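# Hook the hex nut from between spacers onto tape

## Task

Use the hook pick lying on the table (orange-brown handle, hooked tip) to drag the hex nut out from between the standing spacers and leave it lying completely on the tape strip, with no part of it off the strip. Avoid toppling or tilting the spacers; any spacer fallen or leaning at the end counts against the result, though some knocked over is still better than leaving the nut in place. No gripper may still hold the nut at the end: release it and pull the arms away, since anything that stays put only because the robot holds it does not count.

## Robot and tools

Robot: two arms, left_arm and right_arm, each with a parallel-finger gripper. The hook pick must be grasped by its handle and used to reach between the spacers and pull the nut out. Nothing may leave the table.

Scene frame (all printed poses): origin on the table top midway between the arms, +x out over the table, +z up, left_arm on the +y side. The arm names do not match left/right in the images. Printed hand positions can be slightly off, more at long reach.

Gripper frame: fingers point along the gripper's +z; they open and close along its y. end_effector_position is the spot between the closed finger pads, about 2 cm short of the fingertips; closing pushes the tips roughly 10 mm further along +z.

One row = 14 numbers, always all 14 even if one arm is idle: dx, dy, dz, rx, ry, rz, opening for left_arm, then the same seven for right_arm. dx..rz are an offset (not a pose) in that gripper's own axes, relative to the gripper's measured pose at the start of the action (for the first action in a call, the last pose a result reported). Scale: 1.0 = 0.6 m of translation or 180 degrees; rx, ry, rz form a single rotation vector; range -1 to 1. Opening is absolute: +1 fully open (0.084 m), -1 closed.

execute_actions(actions): a list of actions; each action is a list of up to 15 rows, one per 1/30 s step; if fewer than 15, the last row repeats. Every row is measured from the action's start pose, not the previous row. An empty list just returns state and images. Each step, the command is clipped to within 70 mm and 16 degrees of the measured pose; after an action the arm goes no further than its last clipped pose, so large moves need several actions. Position wins over orientation if both can't be met.

move(target, speed, blocking): target is one 14-number row of offsets in gripper axes, from the pose in the latest result that shows one; both grippers travel straight lines, finishing together, lasting 0.5-10 s (cut off at 10 s). speed is each arm's top path speed in m/s, 0.002-0.5, default 0.25; turning up to twice that in rad/s. Openings are sent at the start. Paths ignore obstacles and the other arm; grippers lag, stray, and can overshoot speed near full reach. Faster contact hits harder; targets placed deeper past contact press harder. The result adds a 'move:' line: ending (done, off_target, moving, held, fault; if only one arm is named the other finished), limits (paced = pose clipped; held = a check blocked steps, after which the arm may surge), and each gripper's distance from target. blocking=false returns after 0.5 s while the arm continues; check with wait(0); other moves and execute_actions are refused until a result shows it ended, or call stop.

wait(seconds): 0-10 s, arms keep their last command; returns early if a running move ends. stop(): brakes a running move (needs room, more when fast); fingers keep moving. zoom_image(camera, region): closer view of the latest image from cam_high, cam_low, cam_left_wrist or cam_right_wrist; region [x0, y0, x1, y1] in pixels, origin top-left, at most 504x504. finished_scene(scene): ends the scene after the last command is held; irreversible; report says if solved. Replying with no tool call ends everything.

Results: each arm's end_effector_position (m), end_effector_quat_wxyz, velocities (m/s, rad/s), joint positions and torques (torques have per-arm offset, scale and noise; nonzero in free air), grip_measured (finger opening on the command scale), Hand target lines (where the controller is driving), and 'pose unreachable' when the clearance check altered or blocked an arm's command. Images come in order cam_high, cam_low, cam_left_wrist, cam_right_wrist, each 504x504.

Gripping: to hold something keep commanding an opening well below grip_measured; lower squeezes harder (about 24 N per pad max for objects up to ~6 cm). Resending grip_measured still presses lightly. Fast closes can squeeze extra hard. Brief tugs on held parts or pushes on loose ones may happen.

Arm limits: joint ranges (rad) waist ±6.283, shoulder ±2.304, elbow -4.224 to 0.061, forearm roll ±6.283, wrist pitch ±2.164, wrist roll ±6.283. Load limits (N m): waist 54, shoulder 54, elbow 45, forearm roll 24.3, wrist pitch 17.1, wrist roll 17.1; held weight counts. Reaching a load limit causes a TORQUE FAULT: the arm backs off, freezes 10 s and drops the rest of the call. Motors heat under load (even while idle holding); MOTOR HOT warns at 65 °C, at 80 °C an OVER-TEMPERATURE FAULT brakes the arm until cooled. An idle arm: send the offset back to its wanted pose in the first call, zeros afterwards, plus its desired opening. The robot holds its last command while you think.

Avoid: arms colliding or pressing each other, hard slams or shoves, dropping the pick or nut, knocking spacers, pushing anything off the table, and ending with the nut held. Finish by releasing and moving clear.

Each tool is called after ">>>" as name(argument=value, ...), one argument or row to a line, values as JSON.

## Session

>>> execute_actions(
  actions=[],
)

Scene clock: 0.00 s.
left_arm: end_effector_position=(+0.6950, +0.8505, +0.3192) grip_measured=+1.00 end_effector_quat_wxyz=(-0.142, +0.958, +0.190, +0.160) end_effector_velocity=(-0.001, +0.000, -0.001) end_effector_angular_velocity=(-0.001, +0.001, +0.001) | right_arm: end_effector_position=(-0.0964, +0.1964, +0.2857) grip_measured=+1.00 end_effector_quat_wxyz=(-0.270, +0.767, +0.562, -0.151) end_effector_velocity=(-0.001, -0.000, -0.000) end_effector_angular_velocity=(+0.001, -0.001, +0.002)
Joint positions: left_arm=[ 0.387 -0.889 -1.969  0.288 -0.711 -0.114  0.084] | right_arm=[ 1.269 -0.407 -1.083  0.964 -0.769 -0.63   0.084]
Joint velocities: left_arm=[ 0.001 -0.     0.001 -0.001 -0.    -0.     0.   ] | right_arm=[ 0.001 -0.     0.     0.     0.    -0.002  0.   ]
Joint torques (N m, as the arm reports them, + toward a larger angle): no reading
Motor temperatures (°C, as the motors report them): left_arm=[29 27 33 32 31 34] | right_arm=[26 27 30 29 30 33]
Hand target (left_arm): +0.695, +0.850, +0.319; -0.142, +0.958, +0.190, +0.160
Hand target (right_arm): -0.096, +0.196, +0.286; -0.270, +0.767, +0.562, -0.151

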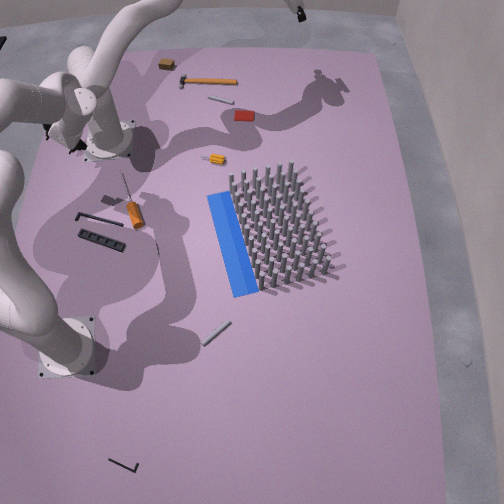

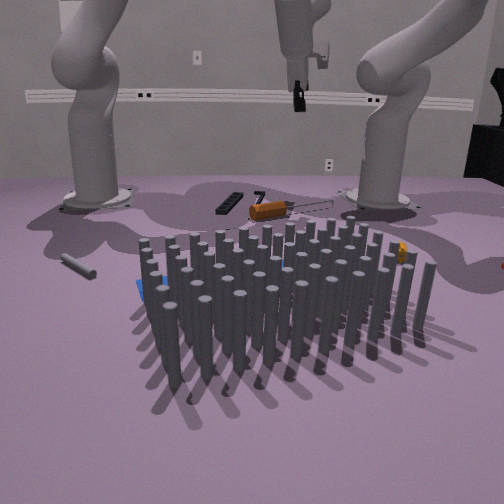

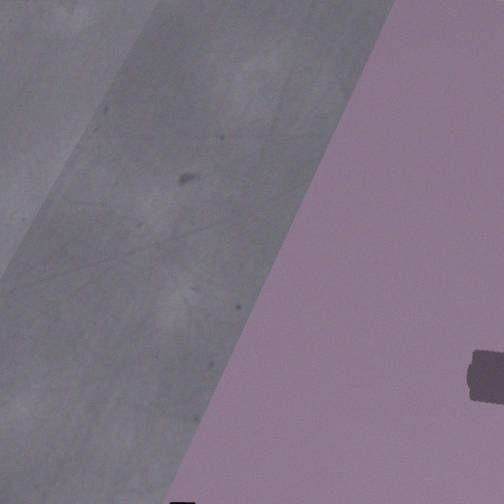

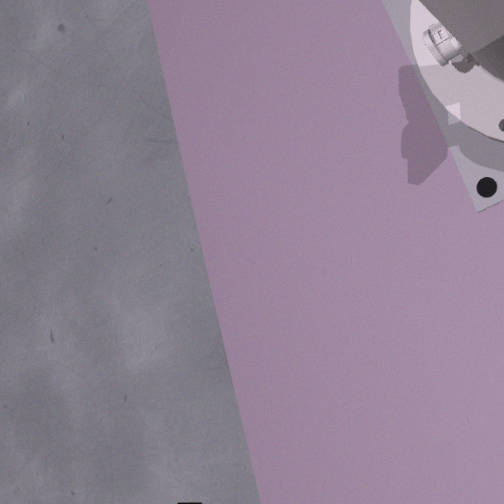

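>>> zoom_image(
  camera="cam_high",
  region=[190, 150, 350, 310],
)

>>> zoom_image(
  camera="cam_high",
  region=[60, 150, 180, 270],
)

Region (190, 150, 350, 310) of cam_high's 504x504 image, scaled by 3.150, with more detail than that image has.

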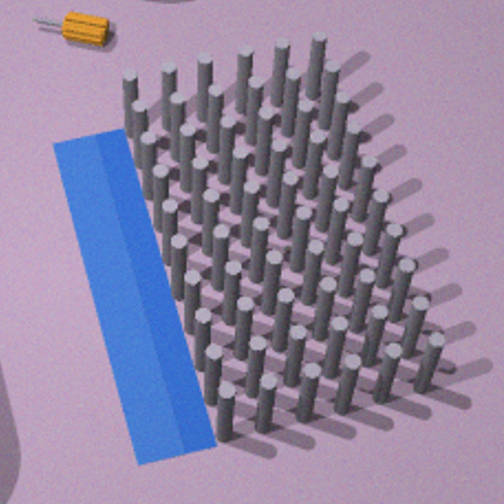

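Region (60, 150, 180, 270) of cam_high's 504x504 image, scaled by 4.200, with more detail than that image has.

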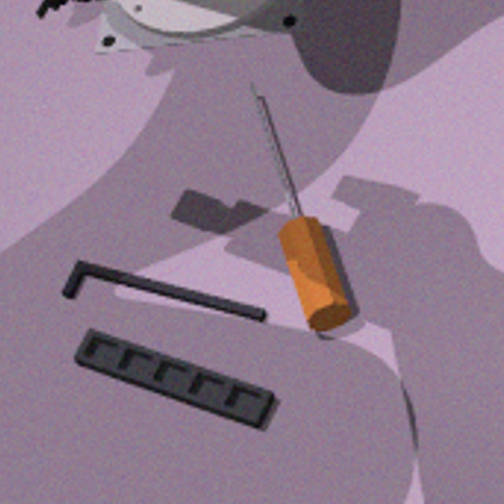

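>>> move(
  target=[-0.5582,0.978,-0.5607,-0.1516,-0.0306,0.5266,1,-0.0597,0.3152,-0.2625,-0.1813,-0.0945,-0.2203,0.6],
  speed=0.3,
)

Scene clock: 52.63 s.
left_arm: end_effector_position=(+0.5590, +0.1101, +0.3832) grip_measured=+1.00 end_effector_quat_wxyz=(+0.001, +0.799, -0.601, +0.002) end_effector_velocity=(-0.001, -0.001, -0.001) end_effector_angular_velocity=(+0.001, +0.004, -0.003) | right_arm: end_effector_position=(+0.1240, +0.0822, +0.3000) grip_measured=+0.59 end_effector_quat_wxyz=(-0.000, +0.548, +0.836, -0.000) end_effector_velocity=(+0.001, -0.000, +0.001) end_effector_angular_velocity=(+0.000, -0.002, +0.002)
Joint positions: left_arm=[-0.573 -0.631 -1.749 -0.003 -1.115  0.793  0.084] | right_arm=[ 1.075 -0.268 -1.053  0.    -0.785 -0.792  0.069]
Joint velocities: left_arm=[-0.002 -0.004 -0.004 -0.001 -0.004  0.002 -0.   ] | right_arm=[-0.     0.001  0.    -0.002 -0.    -0.001 -0.   ]
Joint torques (N m, as the arm reports them, + toward a larger angle): left_arm=[  3.62  56.07 -30.94   2.58  -0.54   0.53] | right_arm=[ -3.54  28.25 -14.97  -0.52  -0.94  -0.07]
Motor temperatures (°C, as the motors report them): left_arm=[29 28 34 32 31 34] | right_arm=[26 28 31 29 30 33]
Hand target (left_arm): +0.559, +0.110, +0.383; +0.001, +0.799, -0.602, +0.002
Hand target (right_arm): +0.124, +0.082, +0.300; +0.000, +0.548, +0.836, -0.000
Off the commanded pose (left_arm): 0.004 m, 0 deg.
Off the commanded pose (right_arm): 0.000 m, 0 deg.
move: off_target (left_arm)

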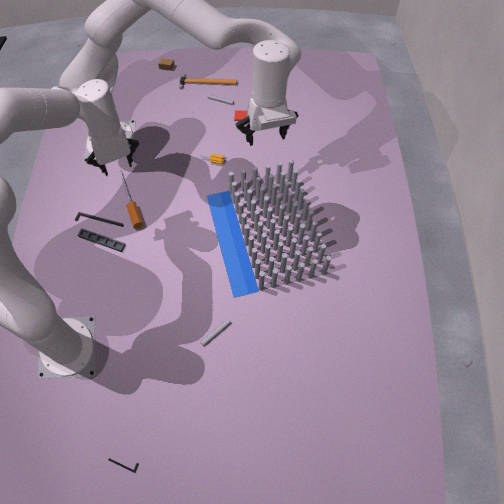

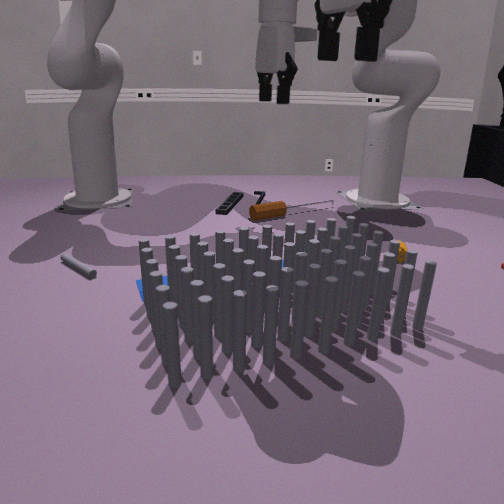

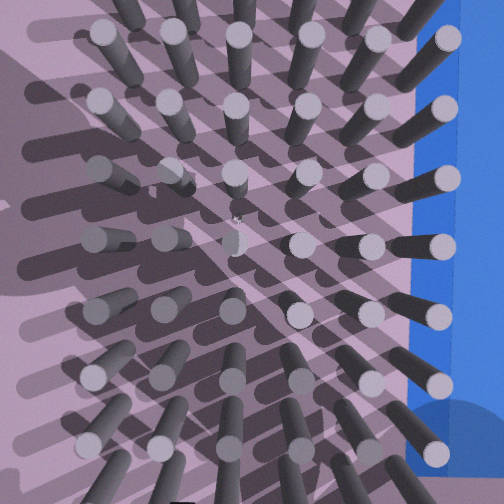

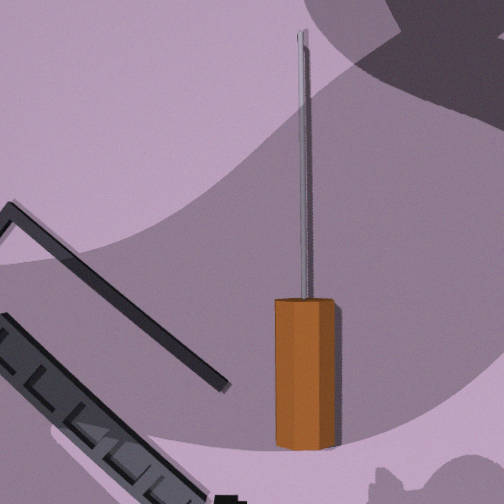

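>>> move(
  target=[0,0,0,0,0,0,1,-0.006,-0.002,0.385,0,0,-0.0045,0.6],
  speed=0.25,
)

>>> zoom_image(
  camera="cam_left_wrist",
  region=[180, 150, 480, 290],
)

Scene clock: 61.10 s.
left_arm: end_effector_position=(+0.5590, +0.1101, +0.3832) grip_measured=+1.00 end_effector_quat_wxyz=(+0.001, +0.799, -0.601, +0.002) end_effector_velocity=(-0.000, +0.000, -0.000) end_effector_angular_velocity=(+0.001, +0.002, -0.000) | right_arm: end_effector_position=(+0.1236, +0.0781, +0.0692) grip_measured=+0.59 end_effector_quat_wxyz=(-0.001, +0.542, +0.840, -0.000) end_effector_velocity=(-0.000, -0.001, -0.003) end_effector_angular_velocity=(-0.003, +0.001, -0.001)
Joint positions: left_arm=[-0.573 -0.631 -1.749 -0.003 -1.115  0.793  0.084] | right_arm=[ 1.073 -0.648 -0.953  0.004 -0.305 -0.813  0.069]
Joint velocities: left_arm=[ 0.    -0.     0.    -0.    -0.001  0.     0.   ] | right_arm=[-0.001 -0.006  0.     0.     0.003 -0.     0.   ]
Joint torques (N m, as the arm reports them, + toward a larger angle): left_arm=[  4.27  57.99 -30.91   2.67  -0.31   0.42] | right_arm=[ -2.43  33.23 -10.25  -0.08  -0.87  -0.02]
Motor temperatures (°C, as the motors report them): left_arm=[29 28 34 32 31 34] | right_arm=[26 28 31 29 30 33]
Hand target (left_arm): +0.559, +0.110, +0.383; +0.001, +0.799, -0.601, +0.002
Hand target (right_arm): +0.124, +0.078, +0.069; -0.000, +0.542, +0.840, -0.000
Off the commanded pose (left_arm): 0.000 m, 0 deg.
Off the commanded pose (right_arm): 0.001 m, 0 deg.
move: done

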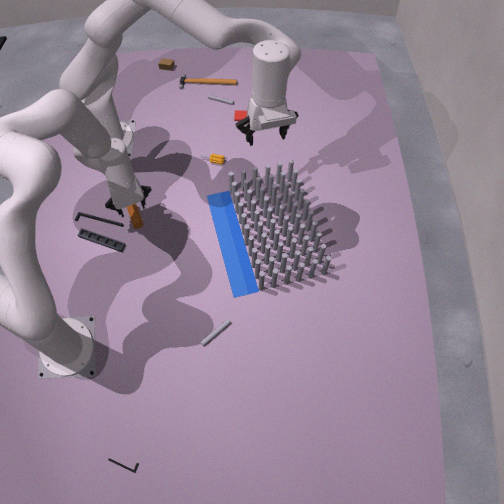

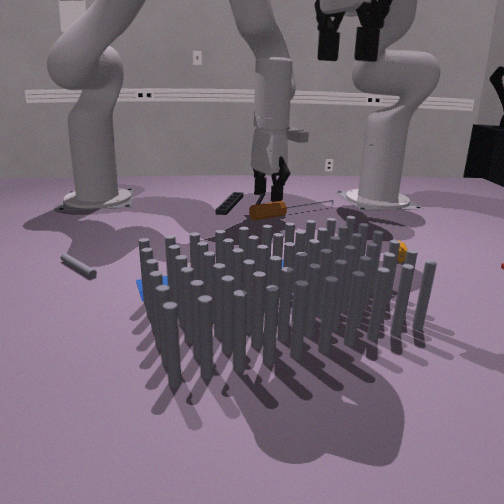

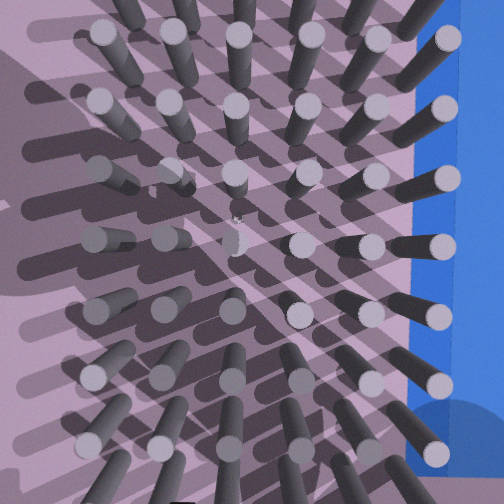

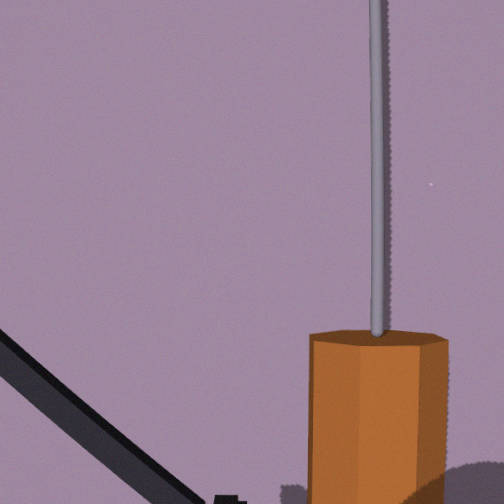

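Region (180, 150, 480, 290) of cam_left_wrist's 504x504 image, scaled by 1.680, with more detail than that image has; it fills the top 235 rows of this view, and the rest is white.

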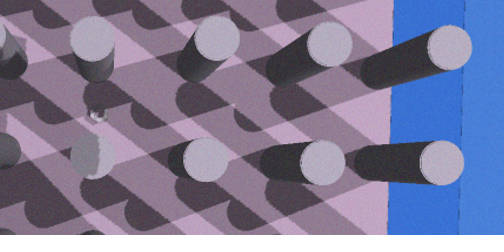

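>>> move(
  target=[0.025,0.03,0.15,0,0,0.006,1,0,0,0.074,0,0,0,0.3],
  speed=0.1,
)

>>> execute_actions(
  actions=[
    [[0,0,0,0,0,0,1,0,0,0,0,0,0,0.2],[0,0,0,0,0,0,1,0,0,0,0,0,0,0.1],[0,0,0,0,0,0,1,0,0,0,0,0,0,0.03],[0,0,0,0,0,0,1,0,0,0,0,0,0,-0.03],[0,0,0,0,0,0,1,0,0,0,0,0,0,-0.09],[0,0,0,0,0,0,1,0,0,0,0,0,0,-0.14],[0,0,0,0,0,0,1,0,0,0,0,0,0,-0.19],[0,0,0,0,0,0,1,0,0,0,0,0,0,-0.24],[0,0,0,0,0,0,1,0,0,0,0,0,0,-0.3],[0,0,0,0,0,0,1,0,0,0,0,0,0,-0.4],[0,0,0,0,0,0,1,0,0,0,0,0,0,-0.5],[0,0,0,0,0,0,1,0,0,0,0,0,0,-0.6],[0,0,0,0,0,0,1,0,0,0,0,0,0,-0.8]],
  ],
)

Scene clock: 72.03 s.
left_arm: end_effector_position=(+0.5459, +0.0902, +0.2936) grip_measured=+1.00 end_effector_quat_wxyz=(+0.001, +0.793, -0.609, +0.002) end_effector_velocity=(-0.001, -0.001, -0.003) end_effector_angular_velocity=(+0.001, +0.002, -0.002) | right_arm: end_effector_position=(+0.1234, +0.0781, +0.0249) grip_measured=+0.29 end_effector_quat_wxyz=(-0.001, +0.542, +0.840, -0.000) end_effector_velocity=(+0.000, +0.000, -0.001) end_effector_angular_velocity=(-0.000, +0.000, -0.000)
Joint positions: left_arm=[-0.608 -0.677 -1.618 -0.003 -0.937  0.778  0.084] | right_arm=[ 1.073 -0.745 -0.972  0.006 -0.227 -0.815  0.056]
Joint velocities: left_arm=[-0.002 -0.002  0.004  0.     0.004 -0.001  0.   ] | right_arm=[ 0.    -0.003 -0.002  0.     0.001  0.    -0.   ]
Joint torques (N m, as the arm reports them, + toward a larger angle): left_arm=[  2.4   59.43 -31.16   3.51  -0.42   0.59] | right_arm=[-3.92 34.85 -9.8  -0.26 -0.77  0.  ]
Motor temperatures (°C, as the motors report them): left_arm=[29 28 34 32 31 34] | right_arm=[26 28 31 29 30 33]
Hand target (left_arm): +0.546, +0.090, +0.293; +0.001, +0.793, -0.609, +0.002
Hand target (right_arm): +0.123, +0.078, +0.025; -0.001, +0.542, +0.840, -0.000
Off the commanded pose (left_arm): 0.000 m, 0 deg.
Off the commanded pose (right_arm): 0.000 m, 0 deg.
move: done

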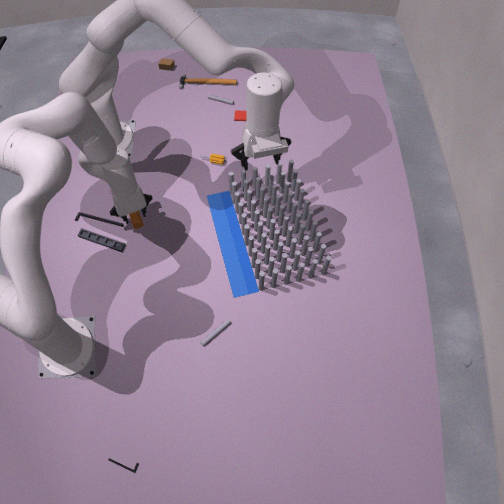

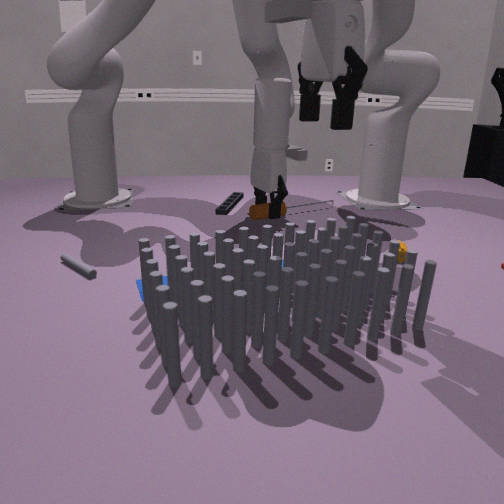

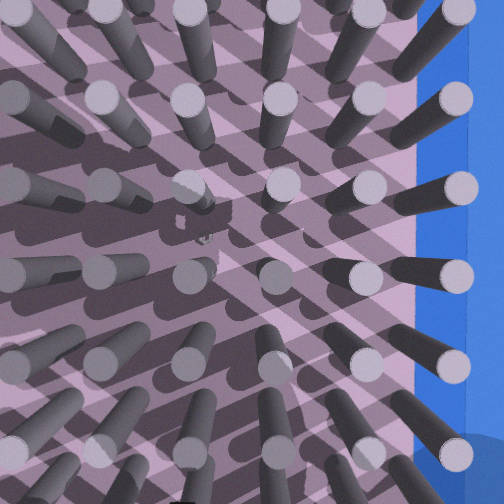

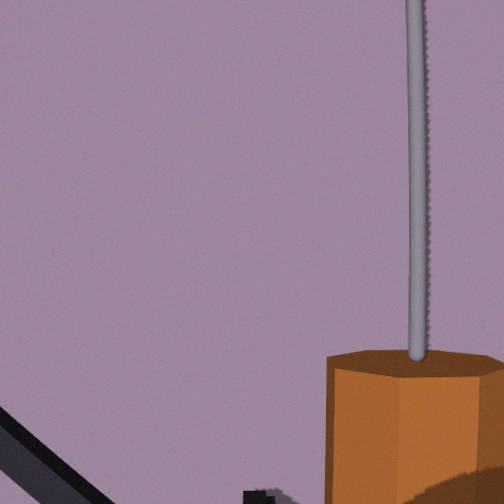

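Scene clock: 72.53 s.
left_arm: end_effector_position=(+0.5459, +0.0902, +0.2936) grip_measured=+1.00 end_effector_quat_wxyz=(+0.001, +0.793, -0.609, +0.002) end_effector_velocity=(+0.000, -0.000, -0.000) end_effector_angular_velocity=(-0.000, -0.000, +0.000) | right_arm: end_effector_position=(+0.1234, +0.0782, +0.0249) grip_measured=-0.19 end_effector_quat_wxyz=(-0.001, +0.542, +0.840, -0.000) end_effector_velocity=(+0.000, +0.000, -0.000) end_effector_angular_velocity=(-0.000, +0.000, -0.000)
Joint positions: left_arm=[-0.608 -0.677 -1.618 -0.003 -0.937  0.778  0.084] | right_arm=[ 1.073 -0.745 -0.972  0.006 -0.227 -0.815  0.036]
Joint velocities: left_arm=[ 0.    -0.001 -0.001 -0.     0.     0.    -0.   ] | right_arm=[-0.    -0.    -0.001 -0.    -0.     0.    -0.   ]
Joint torques (N m, as the arm reports them, + toward a larger angle): left_arm=[  2.15  59.03 -30.44   2.07  -0.41   0.75] | right_arm=[ -3.84  33.17 -10.09  -0.82  -0.75  -0.24]
Motor temperatures (°C, as the motors report them): left_arm=[29 28 34 32 31 34] | right_arm=[26 28 31 29 30 33]
Hand target (left_arm): +0.546, +0.090, +0.294; +0.001, +0.793, -0.609, +0.002
Hand target (right_arm): +0.123, +0.078, +0.025; -0.001, +0.542, +0.840, -0.000
Off the commanded pose (left_arm): 0.000 m, 0 deg.
Off the commanded pose (right_arm): 0.000 m, 0 deg.

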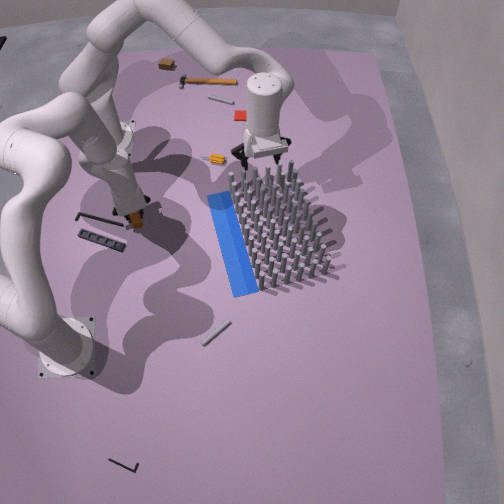

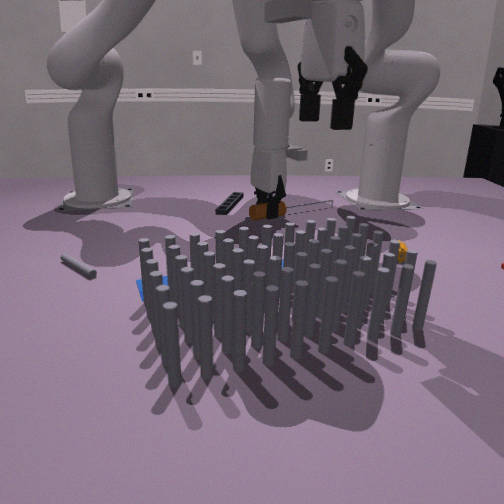

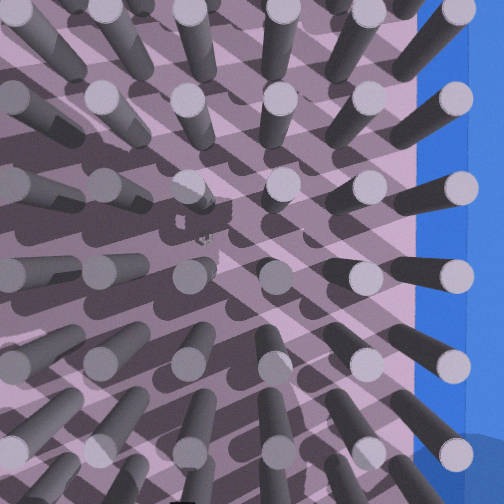

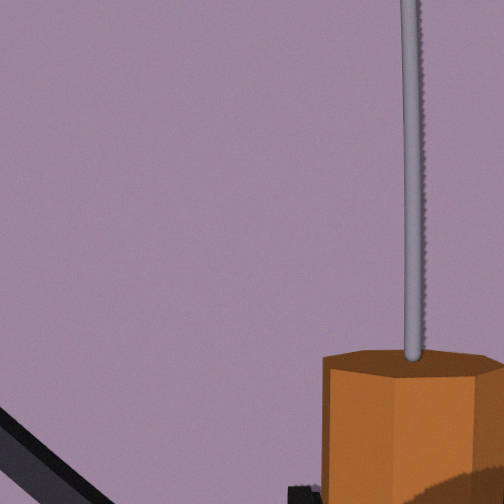

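>>> move(
  target=[0.011,0,0,0,0,0.001,-1,0,0,-0.0835,0,0,0,-0.8],
  speed=0.12,
)

>>> move(
  target=[0,0,0,0,0,0,-1,-0.3014,0.1346,0.0283,0.029,-0.0244,0.5539,-0.8],
  speed=0.35,
)

Scene clock: 94.53 s.
left_arm: end_effector_position=(+0.5476, +0.0839, +0.2936) grip_measured=-1.00 end_effector_quat_wxyz=(+0.001, +0.792, -0.610, +0.002) end_effector_velocity=(-0.000, +0.000, -0.000) end_effector_angular_velocity=(+0.000, +0.001, +0.001) | right_arm: end_effector_position=(+0.1236, +0.0781, +0.0747) grip_measured=-0.19 end_effector_quat_wxyz=(-0.001, +0.542, +0.840, -0.000) end_effector_velocity=(+0.000, +0.001, +0.003) end_effector_angular_velocity=(+0.002, -0.001, +0.001)
Joint positions: left_arm=[-0.614 -0.69  -1.638 -0.003 -0.944  0.775  0.   ] | right_arm=[ 1.073 -0.637 -0.952  0.004 -0.316 -0.813  0.036]
Joint velocities: left_arm=[ 0.     0.     0.001 -0.     0.    -0.001  0.   ] | right_arm=[ 0.     0.006 -0.    -0.    -0.004 -0.001  0.   ]
Joint torques (N m, as the arm reports them, + toward a larger angle): left_arm=[  2.71  60.45 -31.26   2.56  -0.51   0.83] | right_arm=[ -2.38  32.04 -11.05  -0.47  -0.77   0.01]
Motor temperatures (°C, as the motors report them): left_arm=[29 28 34 32 31 34] | right_arm=[26 28 31 29 30 33]
Hand target (left_arm): +0.548, +0.084, +0.294; +0.001, +0.792, -0.610, +0.002
Hand target (right_arm): +0.124, +0.078, +0.075; -0.001, +0.542, +0.840, -0.000
Off the commanded pose (left_arm): 0.000 m, 0 deg.
Off the commanded pose (right_arm): 0.000 m, 0 deg.
move: done

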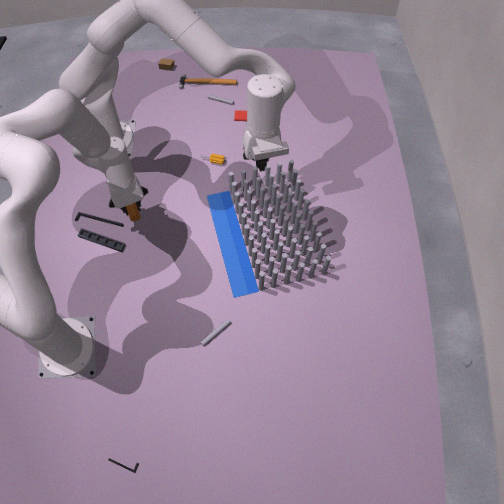

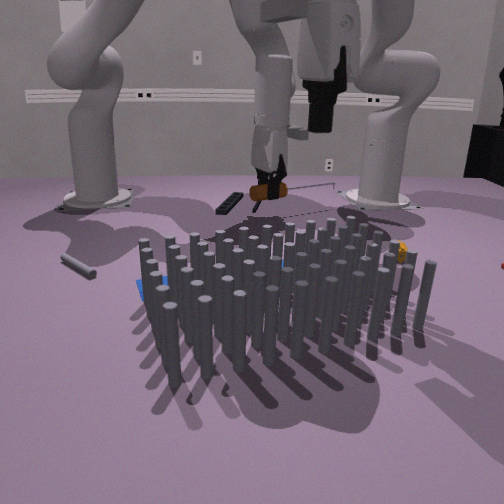

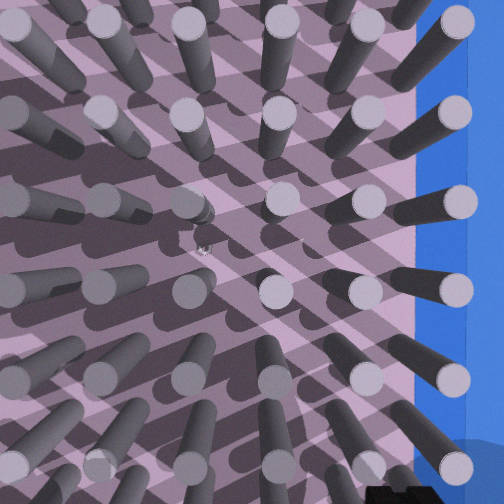

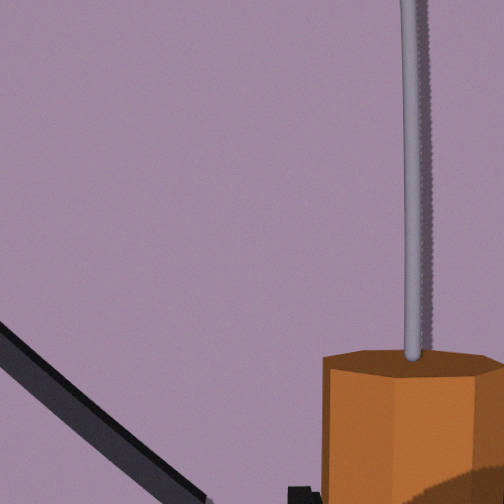

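Scene clock: 97.53 s.
left_arm: end_effector_position=(+0.5476, +0.0839, +0.2936) grip_measured=-1.00 end_effector_quat_wxyz=(+0.001, +0.792, -0.610, +0.002) end_effector_velocity=(-0.000, +0.000, -0.000) end_effector_angular_velocity=(-0.000, +0.001, +0.002) | right_arm: end_effector_position=(+0.2718, -0.0540, +0.0575) grip_measured=-0.19 end_effector_quat_wxyz=(+0.007, +0.990, +0.127, -0.052) end_effector_velocity=(+0.001, -0.001, -0.000) end_effector_angular_velocity=(-0.003, -0.002, -0.011)
Joint positions: left_arm=[-0.614 -0.69  -1.638 -0.003 -0.944  0.775  0.   ] | right_arm=[ 0.645 -0.666 -0.938  0.14  -0.368  0.371  0.036]
Joint velocities: left_arm=[ 0.     0.     0.001 -0.001 -0.001 -0.001  0.   ] | right_arm=[-0.002 -0.001 -0.001 -0.007 -0.     0.016  0.   ]
Joint torques (N m, as the arm reports them, + toward a larger angle): left_arm=[  4.02  61.97 -29.71   2.8   -0.43   0.63] | right_arm=[ -2.7   32.99 -11.14  -0.94  -1.32  -0.09]
Motor temperatures (°C, as the motors report them): left_arm=[29 28 34 32 31 34] | right_arm=[26 28 31 29 30 33]
Hand target (left_arm): +0.548, +0.084, +0.294; +0.001, +0.792, -0.610, +0.002
Hand target (right_arm): +0.272, -0.054, +0.057; +0.007, +0.991, +0.127, -0.052
Off the commanded pose (left_arm): 0.000 m, 0 deg.
Off the commanded pose (right_arm): 0.001 m, 0 deg.
move: done

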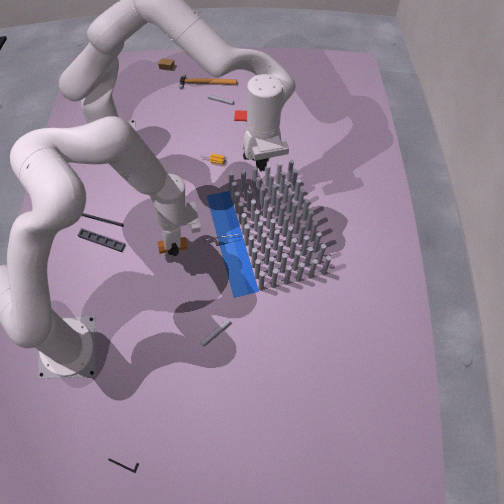

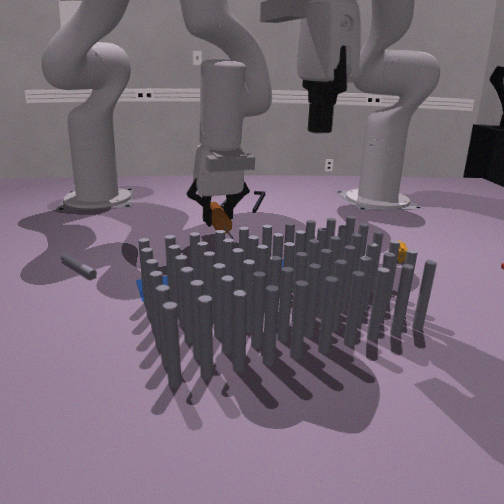

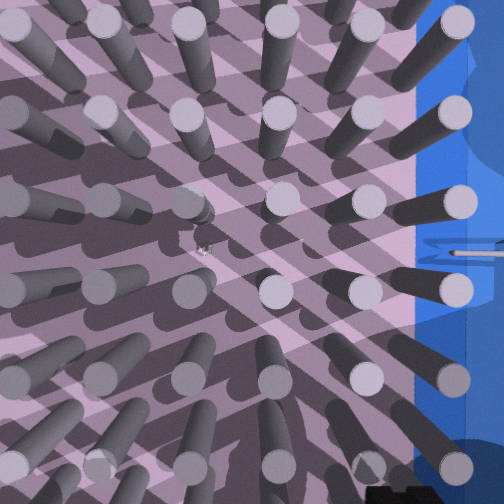

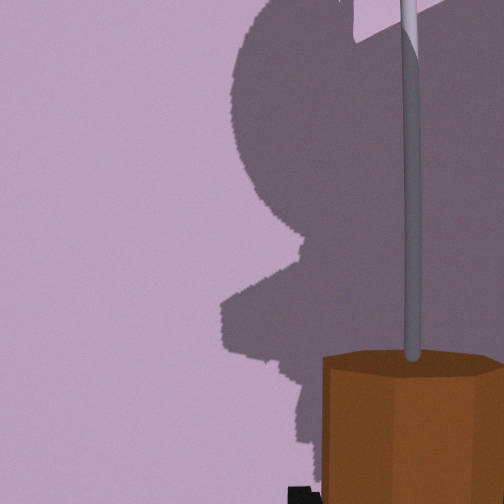

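>>> move(
  target=[0,-0.048,0,0,0,0,-1,0.199,0.0035,-0.0209,0,0,0,-0.8],
  speed=0.07,
)

>>> zoom_image(
  camera="cam_left_wrist",
  region=[210, 200, 350, 300],
)

Scene clock: 106.73 s.
left_arm: end_effector_position=(+0.5753, +0.0913, +0.2935) grip_measured=-1.00 end_effector_quat_wxyz=(+0.001, +0.792, -0.610, +0.002) end_effector_velocity=(+0.001, +0.001, -0.000) end_effector_angular_velocity=(+0.000, +0.002, +0.003) | right_arm: end_effector_position=(+0.3883, -0.0263, +0.0572) grip_measured=-0.19 end_effector_quat_wxyz=(+0.007, +0.991, +0.127, -0.052) end_effector_velocity=(+0.002, +0.001, +0.000) end_effector_angular_velocity=(-0.000, +0.000, +0.000)
Joint positions: left_arm=[-0.585 -0.746 -1.726 -0.003 -0.976  0.804  0.   ] | right_arm=[ 0.546 -0.843 -1.277  0.079 -0.533  0.335  0.036]
Joint velocities: left_arm=[ 0.002 -0.002 -0.002 -0.001 -0.002 -0.     0.   ] | right_arm=[-0.002 -0.004 -0.008 -0.001 -0.004 -0.001  0.   ]
Joint torques (N m, as the arm reports them, + toward a larger angle): left_arm=[  2.94  61.73 -30.52   2.37  -0.32   0.57] | right_arm=[ -3.44  39.13 -12.77  -0.23  -1.11   0.11]
Motor temperatures (°C, as the motors report them): left_arm=[29 28 34 32 31 34] | right_arm=[26 28 31 29 30 33]
Hand target (left_arm): +0.575, +0.091, +0.294; +0.001, +0.792, -0.610, +0.002
Hand target (right_arm): +0.389, -0.026, +0.057; +0.007, +0.991, +0.127, -0.052
Off the commanded pose (left_arm): 0.000 m, 0 deg.
Off the commanded pose (right_arm): 0.001 m, 0 deg.
move: done

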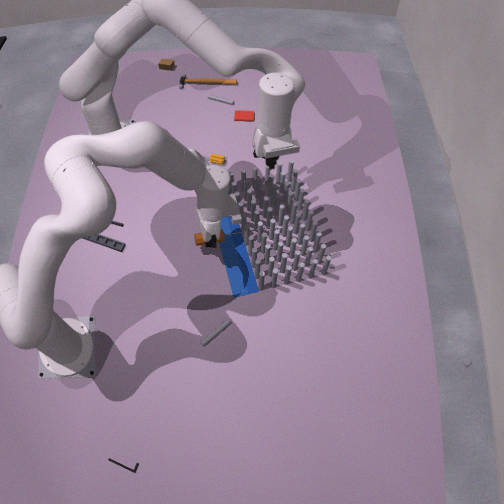

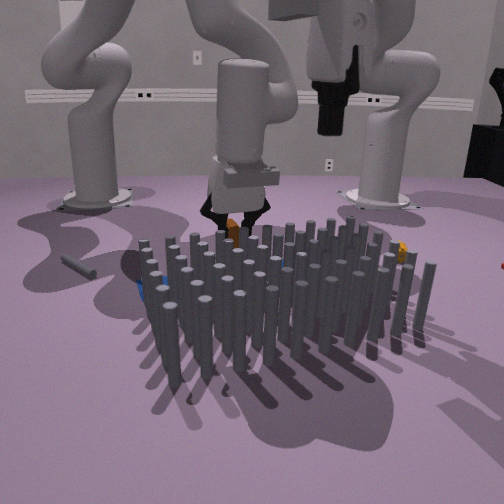

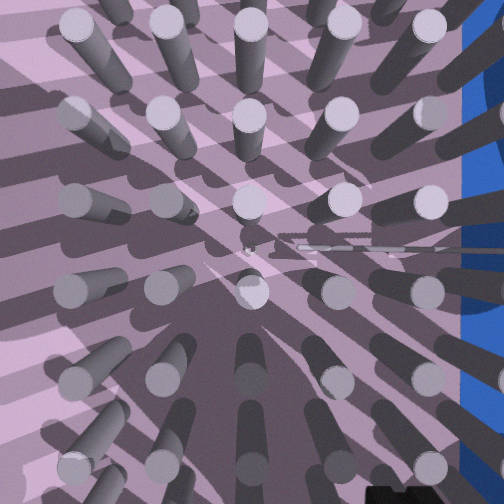

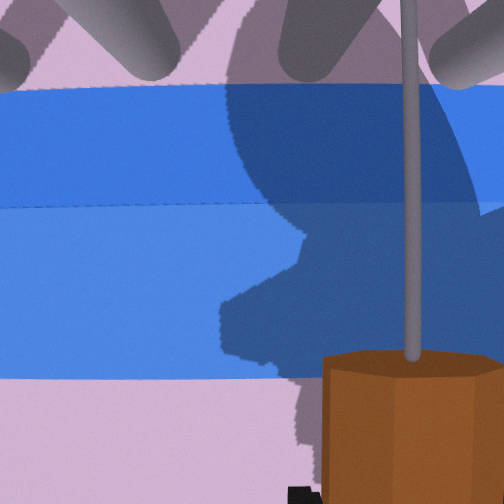

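Region (210, 200, 350, 300) of cam_left_wrist's 504x504 image, scaled by 3.600, with more detail than that image has; it fills the top 360 rows of this view, and the rest is white.

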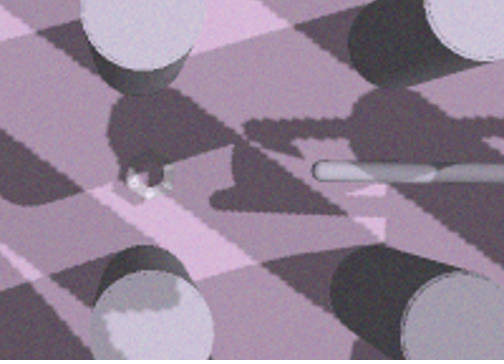

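>>> move(
  target=[0,0,0,0,0,0,-1,0.0497,-0.0018,-0.0052,0,0,0,-0.8],
  speed=0.04,
)

>>> zoom_image(
  camera="cam_left_wrist",
  region=[215, 215, 295, 285],
)

Scene clock: 112.77 s.
left_arm: end_effector_position=(+0.5753, +0.0913, +0.2935) grip_measured=-1.00 end_effector_quat_wxyz=(+0.001, +0.792, -0.610, +0.002) end_effector_velocity=(+0.000, -0.000, +0.000) end_effector_angular_velocity=(-0.001, -0.000, +0.000) | right_arm: end_effector_position=(+0.4169, -0.0178, +0.0571) grip_measured=-0.19 end_effector_quat_wxyz=(+0.007, +0.991, +0.127, -0.052) end_effector_velocity=(+0.001, +0.000, -0.001) end_effector_angular_velocity=(-0.001, +0.001, +0.001)
Joint positions: left_arm=[-0.585 -0.746 -1.726 -0.003 -0.976  0.804  0.   ] | right_arm=[ 0.529 -0.894 -1.376  0.07  -0.58   0.328  0.036]
Joint velocities: left_arm=[ 0.    -0.    -0.001 -0.001 -0.     0.001  0.   ] | right_arm=[-0.001 -0.004 -0.005 -0.001 -0.003 -0.001 -0.   ]
Joint torques (N m, as the arm reports them, + toward a larger angle): left_arm=[  4.45  61.49 -30.71   2.76  -0.43   0.42] | right_arm=[ -3.2   40.79 -12.92  -0.29  -1.07  -0.03]
Motor temperatures (°C, as the motors report them): left_arm=[29 28 34 32 31 34] | right_arm=[26 28 31 29 30 33]
Hand target (left_arm): +0.575, +0.091, +0.294; +0.001, +0.792, -0.610, +0.002
Hand target (right_arm): +0.417, -0.018, +0.057; +0.007, +0.991, +0.127, -0.052
Off the commanded pose (left_arm): 0.000 m, 0 deg.
Off the commanded pose (right_arm): 0.000 m, 0 deg.
move: done

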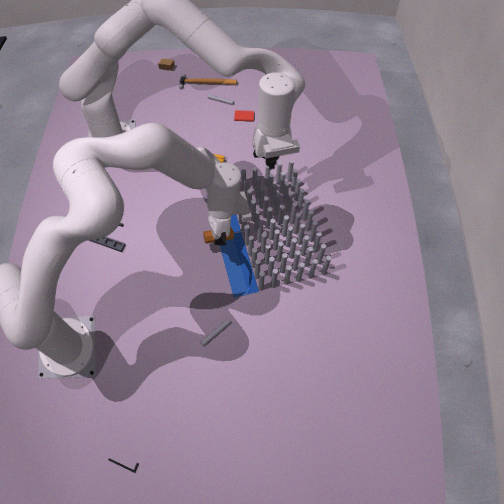

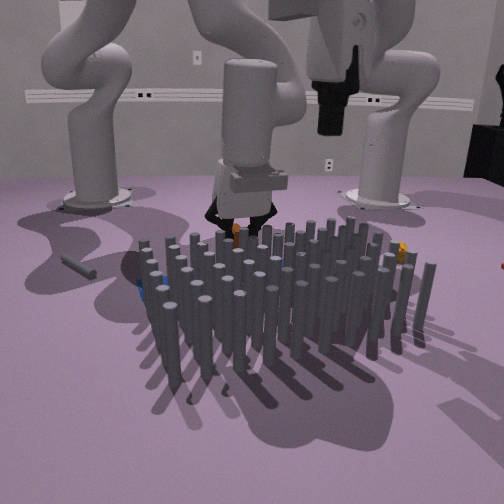

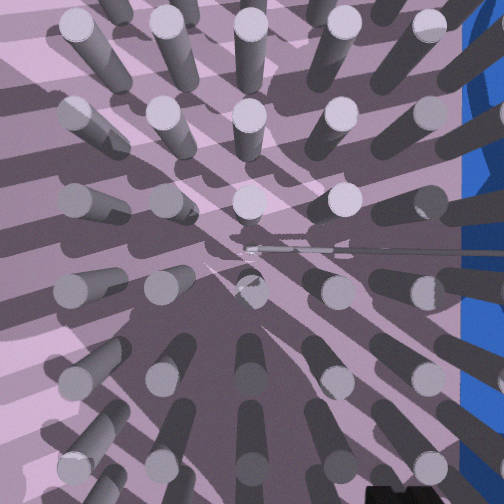

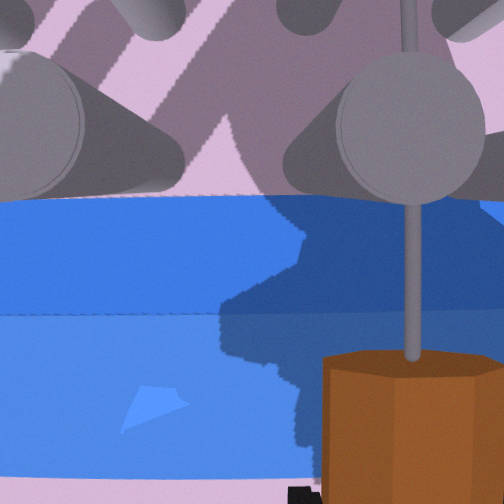

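Region (215, 215, 295, 285) of cam_left_wrist's 504x504 image, scaled by 6.300, with more detail than that image has; it fills the top 441 rows of this view, and the rest is white.

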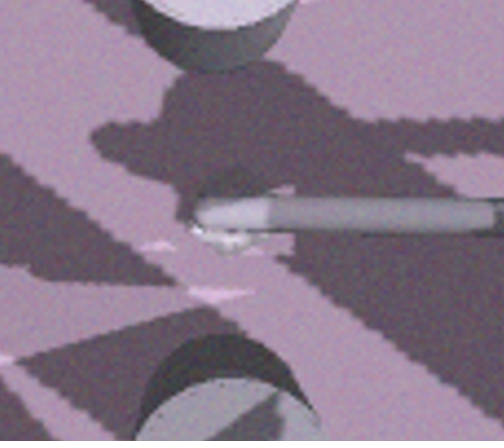

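>>> move(
  target=[0,0,0,0,0,0,-1,0.0021,0,0.02,0,0,0,-0.8],
  speed=0.015,
)

>>> move(
  target=[0,0,0,0,0,0,-1,-0.0249,0,0.0026,0,0,0,-0.8],
  speed=0.025,
)

>>> zoom_image(
  camera="cam_left_wrist",
  region=[225, 215, 325, 285],
)

Scene clock: 118.97 s.
left_arm: end_effector_position=(+0.5753, +0.0913, +0.2935) grip_measured=-1.00 end_effector_quat_wxyz=(+0.001, +0.792, -0.610, +0.002) end_effector_velocity=(-0.000, +0.000, -0.000) end_effector_angular_velocity=(+0.000, +0.000, -0.001) | right_arm: end_effector_position=(+0.4169, -0.0178, +0.0452) grip_measured=-0.19 end_effector_quat_wxyz=(+0.007, +0.991, +0.127, -0.052) end_effector_velocity=(+0.001, -0.000, -0.001) end_effector_angular_velocity=(+0.001, -0.000, -0.000)
Joint positions: left_arm=[-0.585 -0.746 -1.726 -0.003 -0.976  0.804  0.   ] | right_arm=[ 0.529 -0.915 -1.38   0.072 -0.564  0.325  0.036]
Joint velocities: left_arm=[-0.     0.     0.001  0.     0.     0.001  0.   ] | right_arm=[-0.001 -0.002 -0.002  0.     0.001 -0.001 -0.   ]
Joint torques (N m, as the arm reports them, + toward a larger angle): left_arm=[  4.21  58.8  -30.84   2.95  -0.49   0.59] | right_arm=[ -2.7   39.56 -12.09  -0.01  -1.23  -0.02]
Motor temperatures (°C, as the motors report them): left_arm=[29 28 34 32 31 34] | right_arm=[26 28 31 29 30 33]
Hand target (left_arm): +0.575, +0.091, +0.294; +0.001, +0.792, -0.610, +0.002
Hand target (right_arm): +0.417, -0.018, +0.045; +0.007, +0.991, +0.127, -0.052
Off the commanded pose (left_arm): 0.000 m, 0 deg.
Off the commanded pose (right_arm): 0.000 m, 0 deg.
move: done

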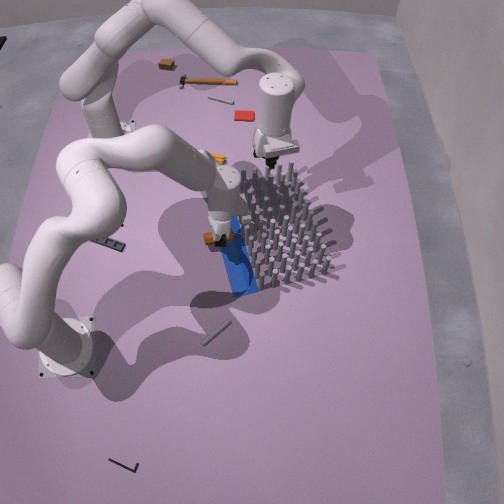

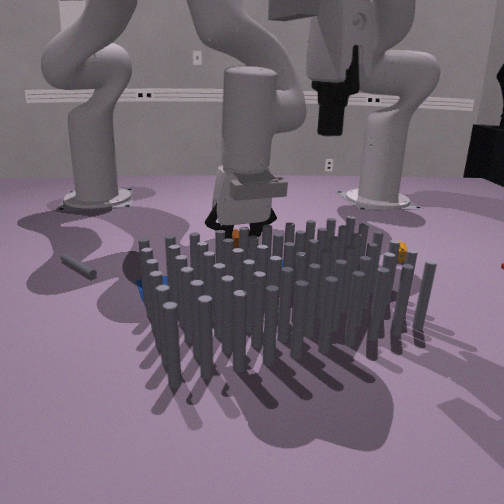

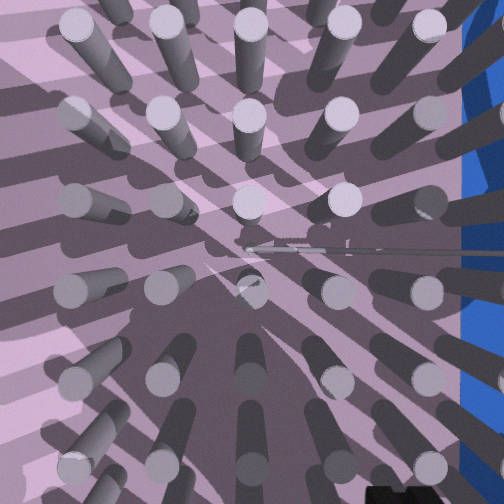

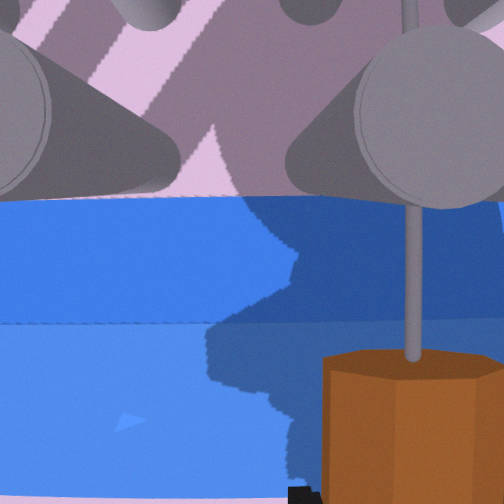

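Scene clock: 119.87 s.
left_arm: end_effector_position=(+0.5753, +0.0913, +0.2935) grip_measured=-1.00 end_effector_quat_wxyz=(+0.001, +0.792, -0.610, +0.002) end_effector_velocity=(-0.000, +0.000, -0.000) end_effector_angular_velocity=(+0.001, +0.000, -0.002) | right_arm: end_effector_position=(+0.4025, -0.0215, +0.0452) grip_measured=-0.19 end_effector_quat_wxyz=(+0.007, +0.991, +0.127, -0.052) end_effector_velocity=(-0.002, -0.000, -0.000) end_effector_angular_velocity=(-0.000, -0.000, -0.000)
Joint positions: left_arm=[-0.585 -0.746 -1.726 -0.003 -0.976  0.804  0.   ] | right_arm=[ 0.538 -0.89  -1.331  0.077 -0.539  0.329  0.036]
Joint velocities: left_arm=[-0.     0.     0.001  0.001 -0.     0.001  0.   ] | right_arm=[ 0.002  0.003  0.006  0.001  0.003  0.001 -0.   ]
Joint torques (N m, as the arm reports them, + toward a larger angle): left_arm=[  1.18  61.43 -31.23   1.58  -0.36   0.63] | right_arm=[ -2.71  40.01 -12.28  -0.52  -1.39  -0.06]
Motor temperatures (°C, as the motors report them): left_arm=[29 28 34 32 31 34] | right_arm=[26 28 31 29 30 33]
Hand target (left_arm): +0.575, +0.091, +0.294; +0.001, +0.792, -0.610, +0.002
Hand target (right_arm): +0.402, -0.022, +0.045; +0.007, +0.991, +0.127, -0.052
Off the commanded pose (left_arm): 0.000 m, 0 deg.
Off the commanded pose (right_arm): 0.000 m, 0 deg.
move: done

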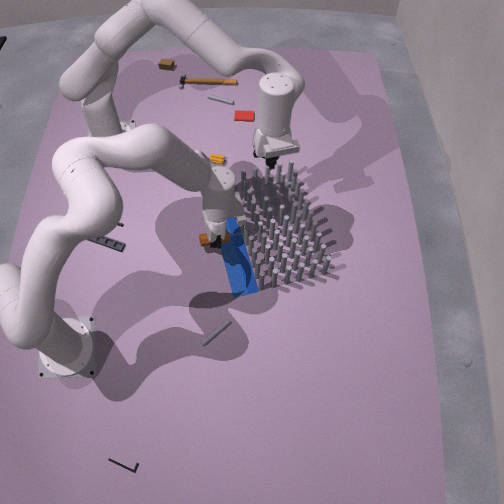

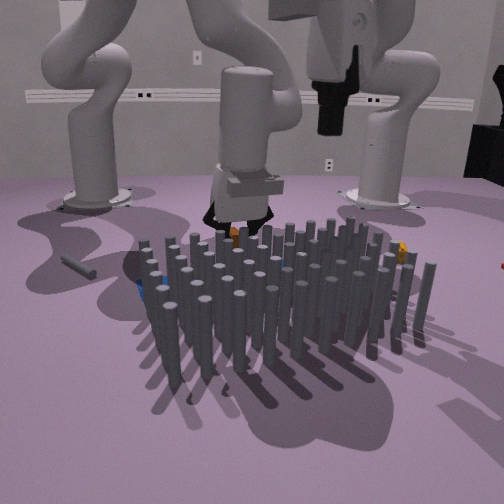

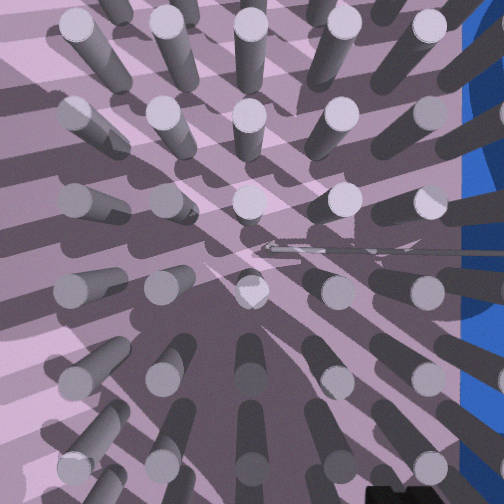

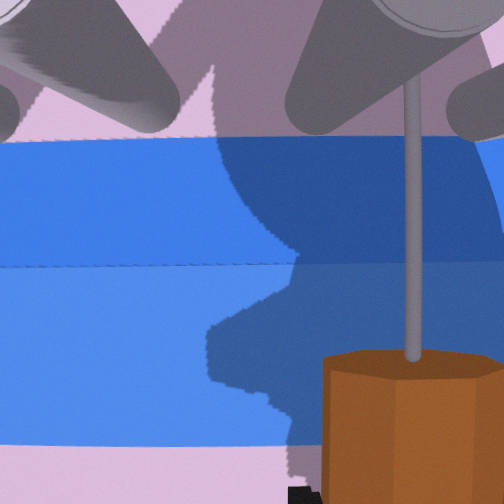

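Region (225, 215, 325, 285) of cam_left_wrist's 504x504 image, scaled by 5.040, with more detail than that image has; it fills the top 353 rows of this view, and the rest is white.

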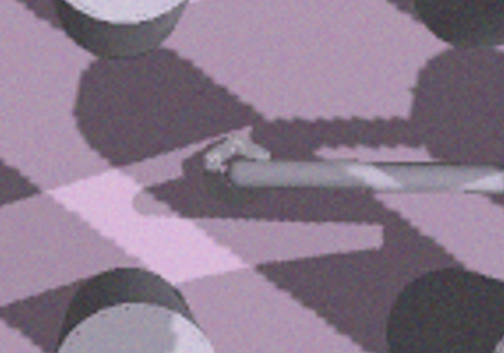

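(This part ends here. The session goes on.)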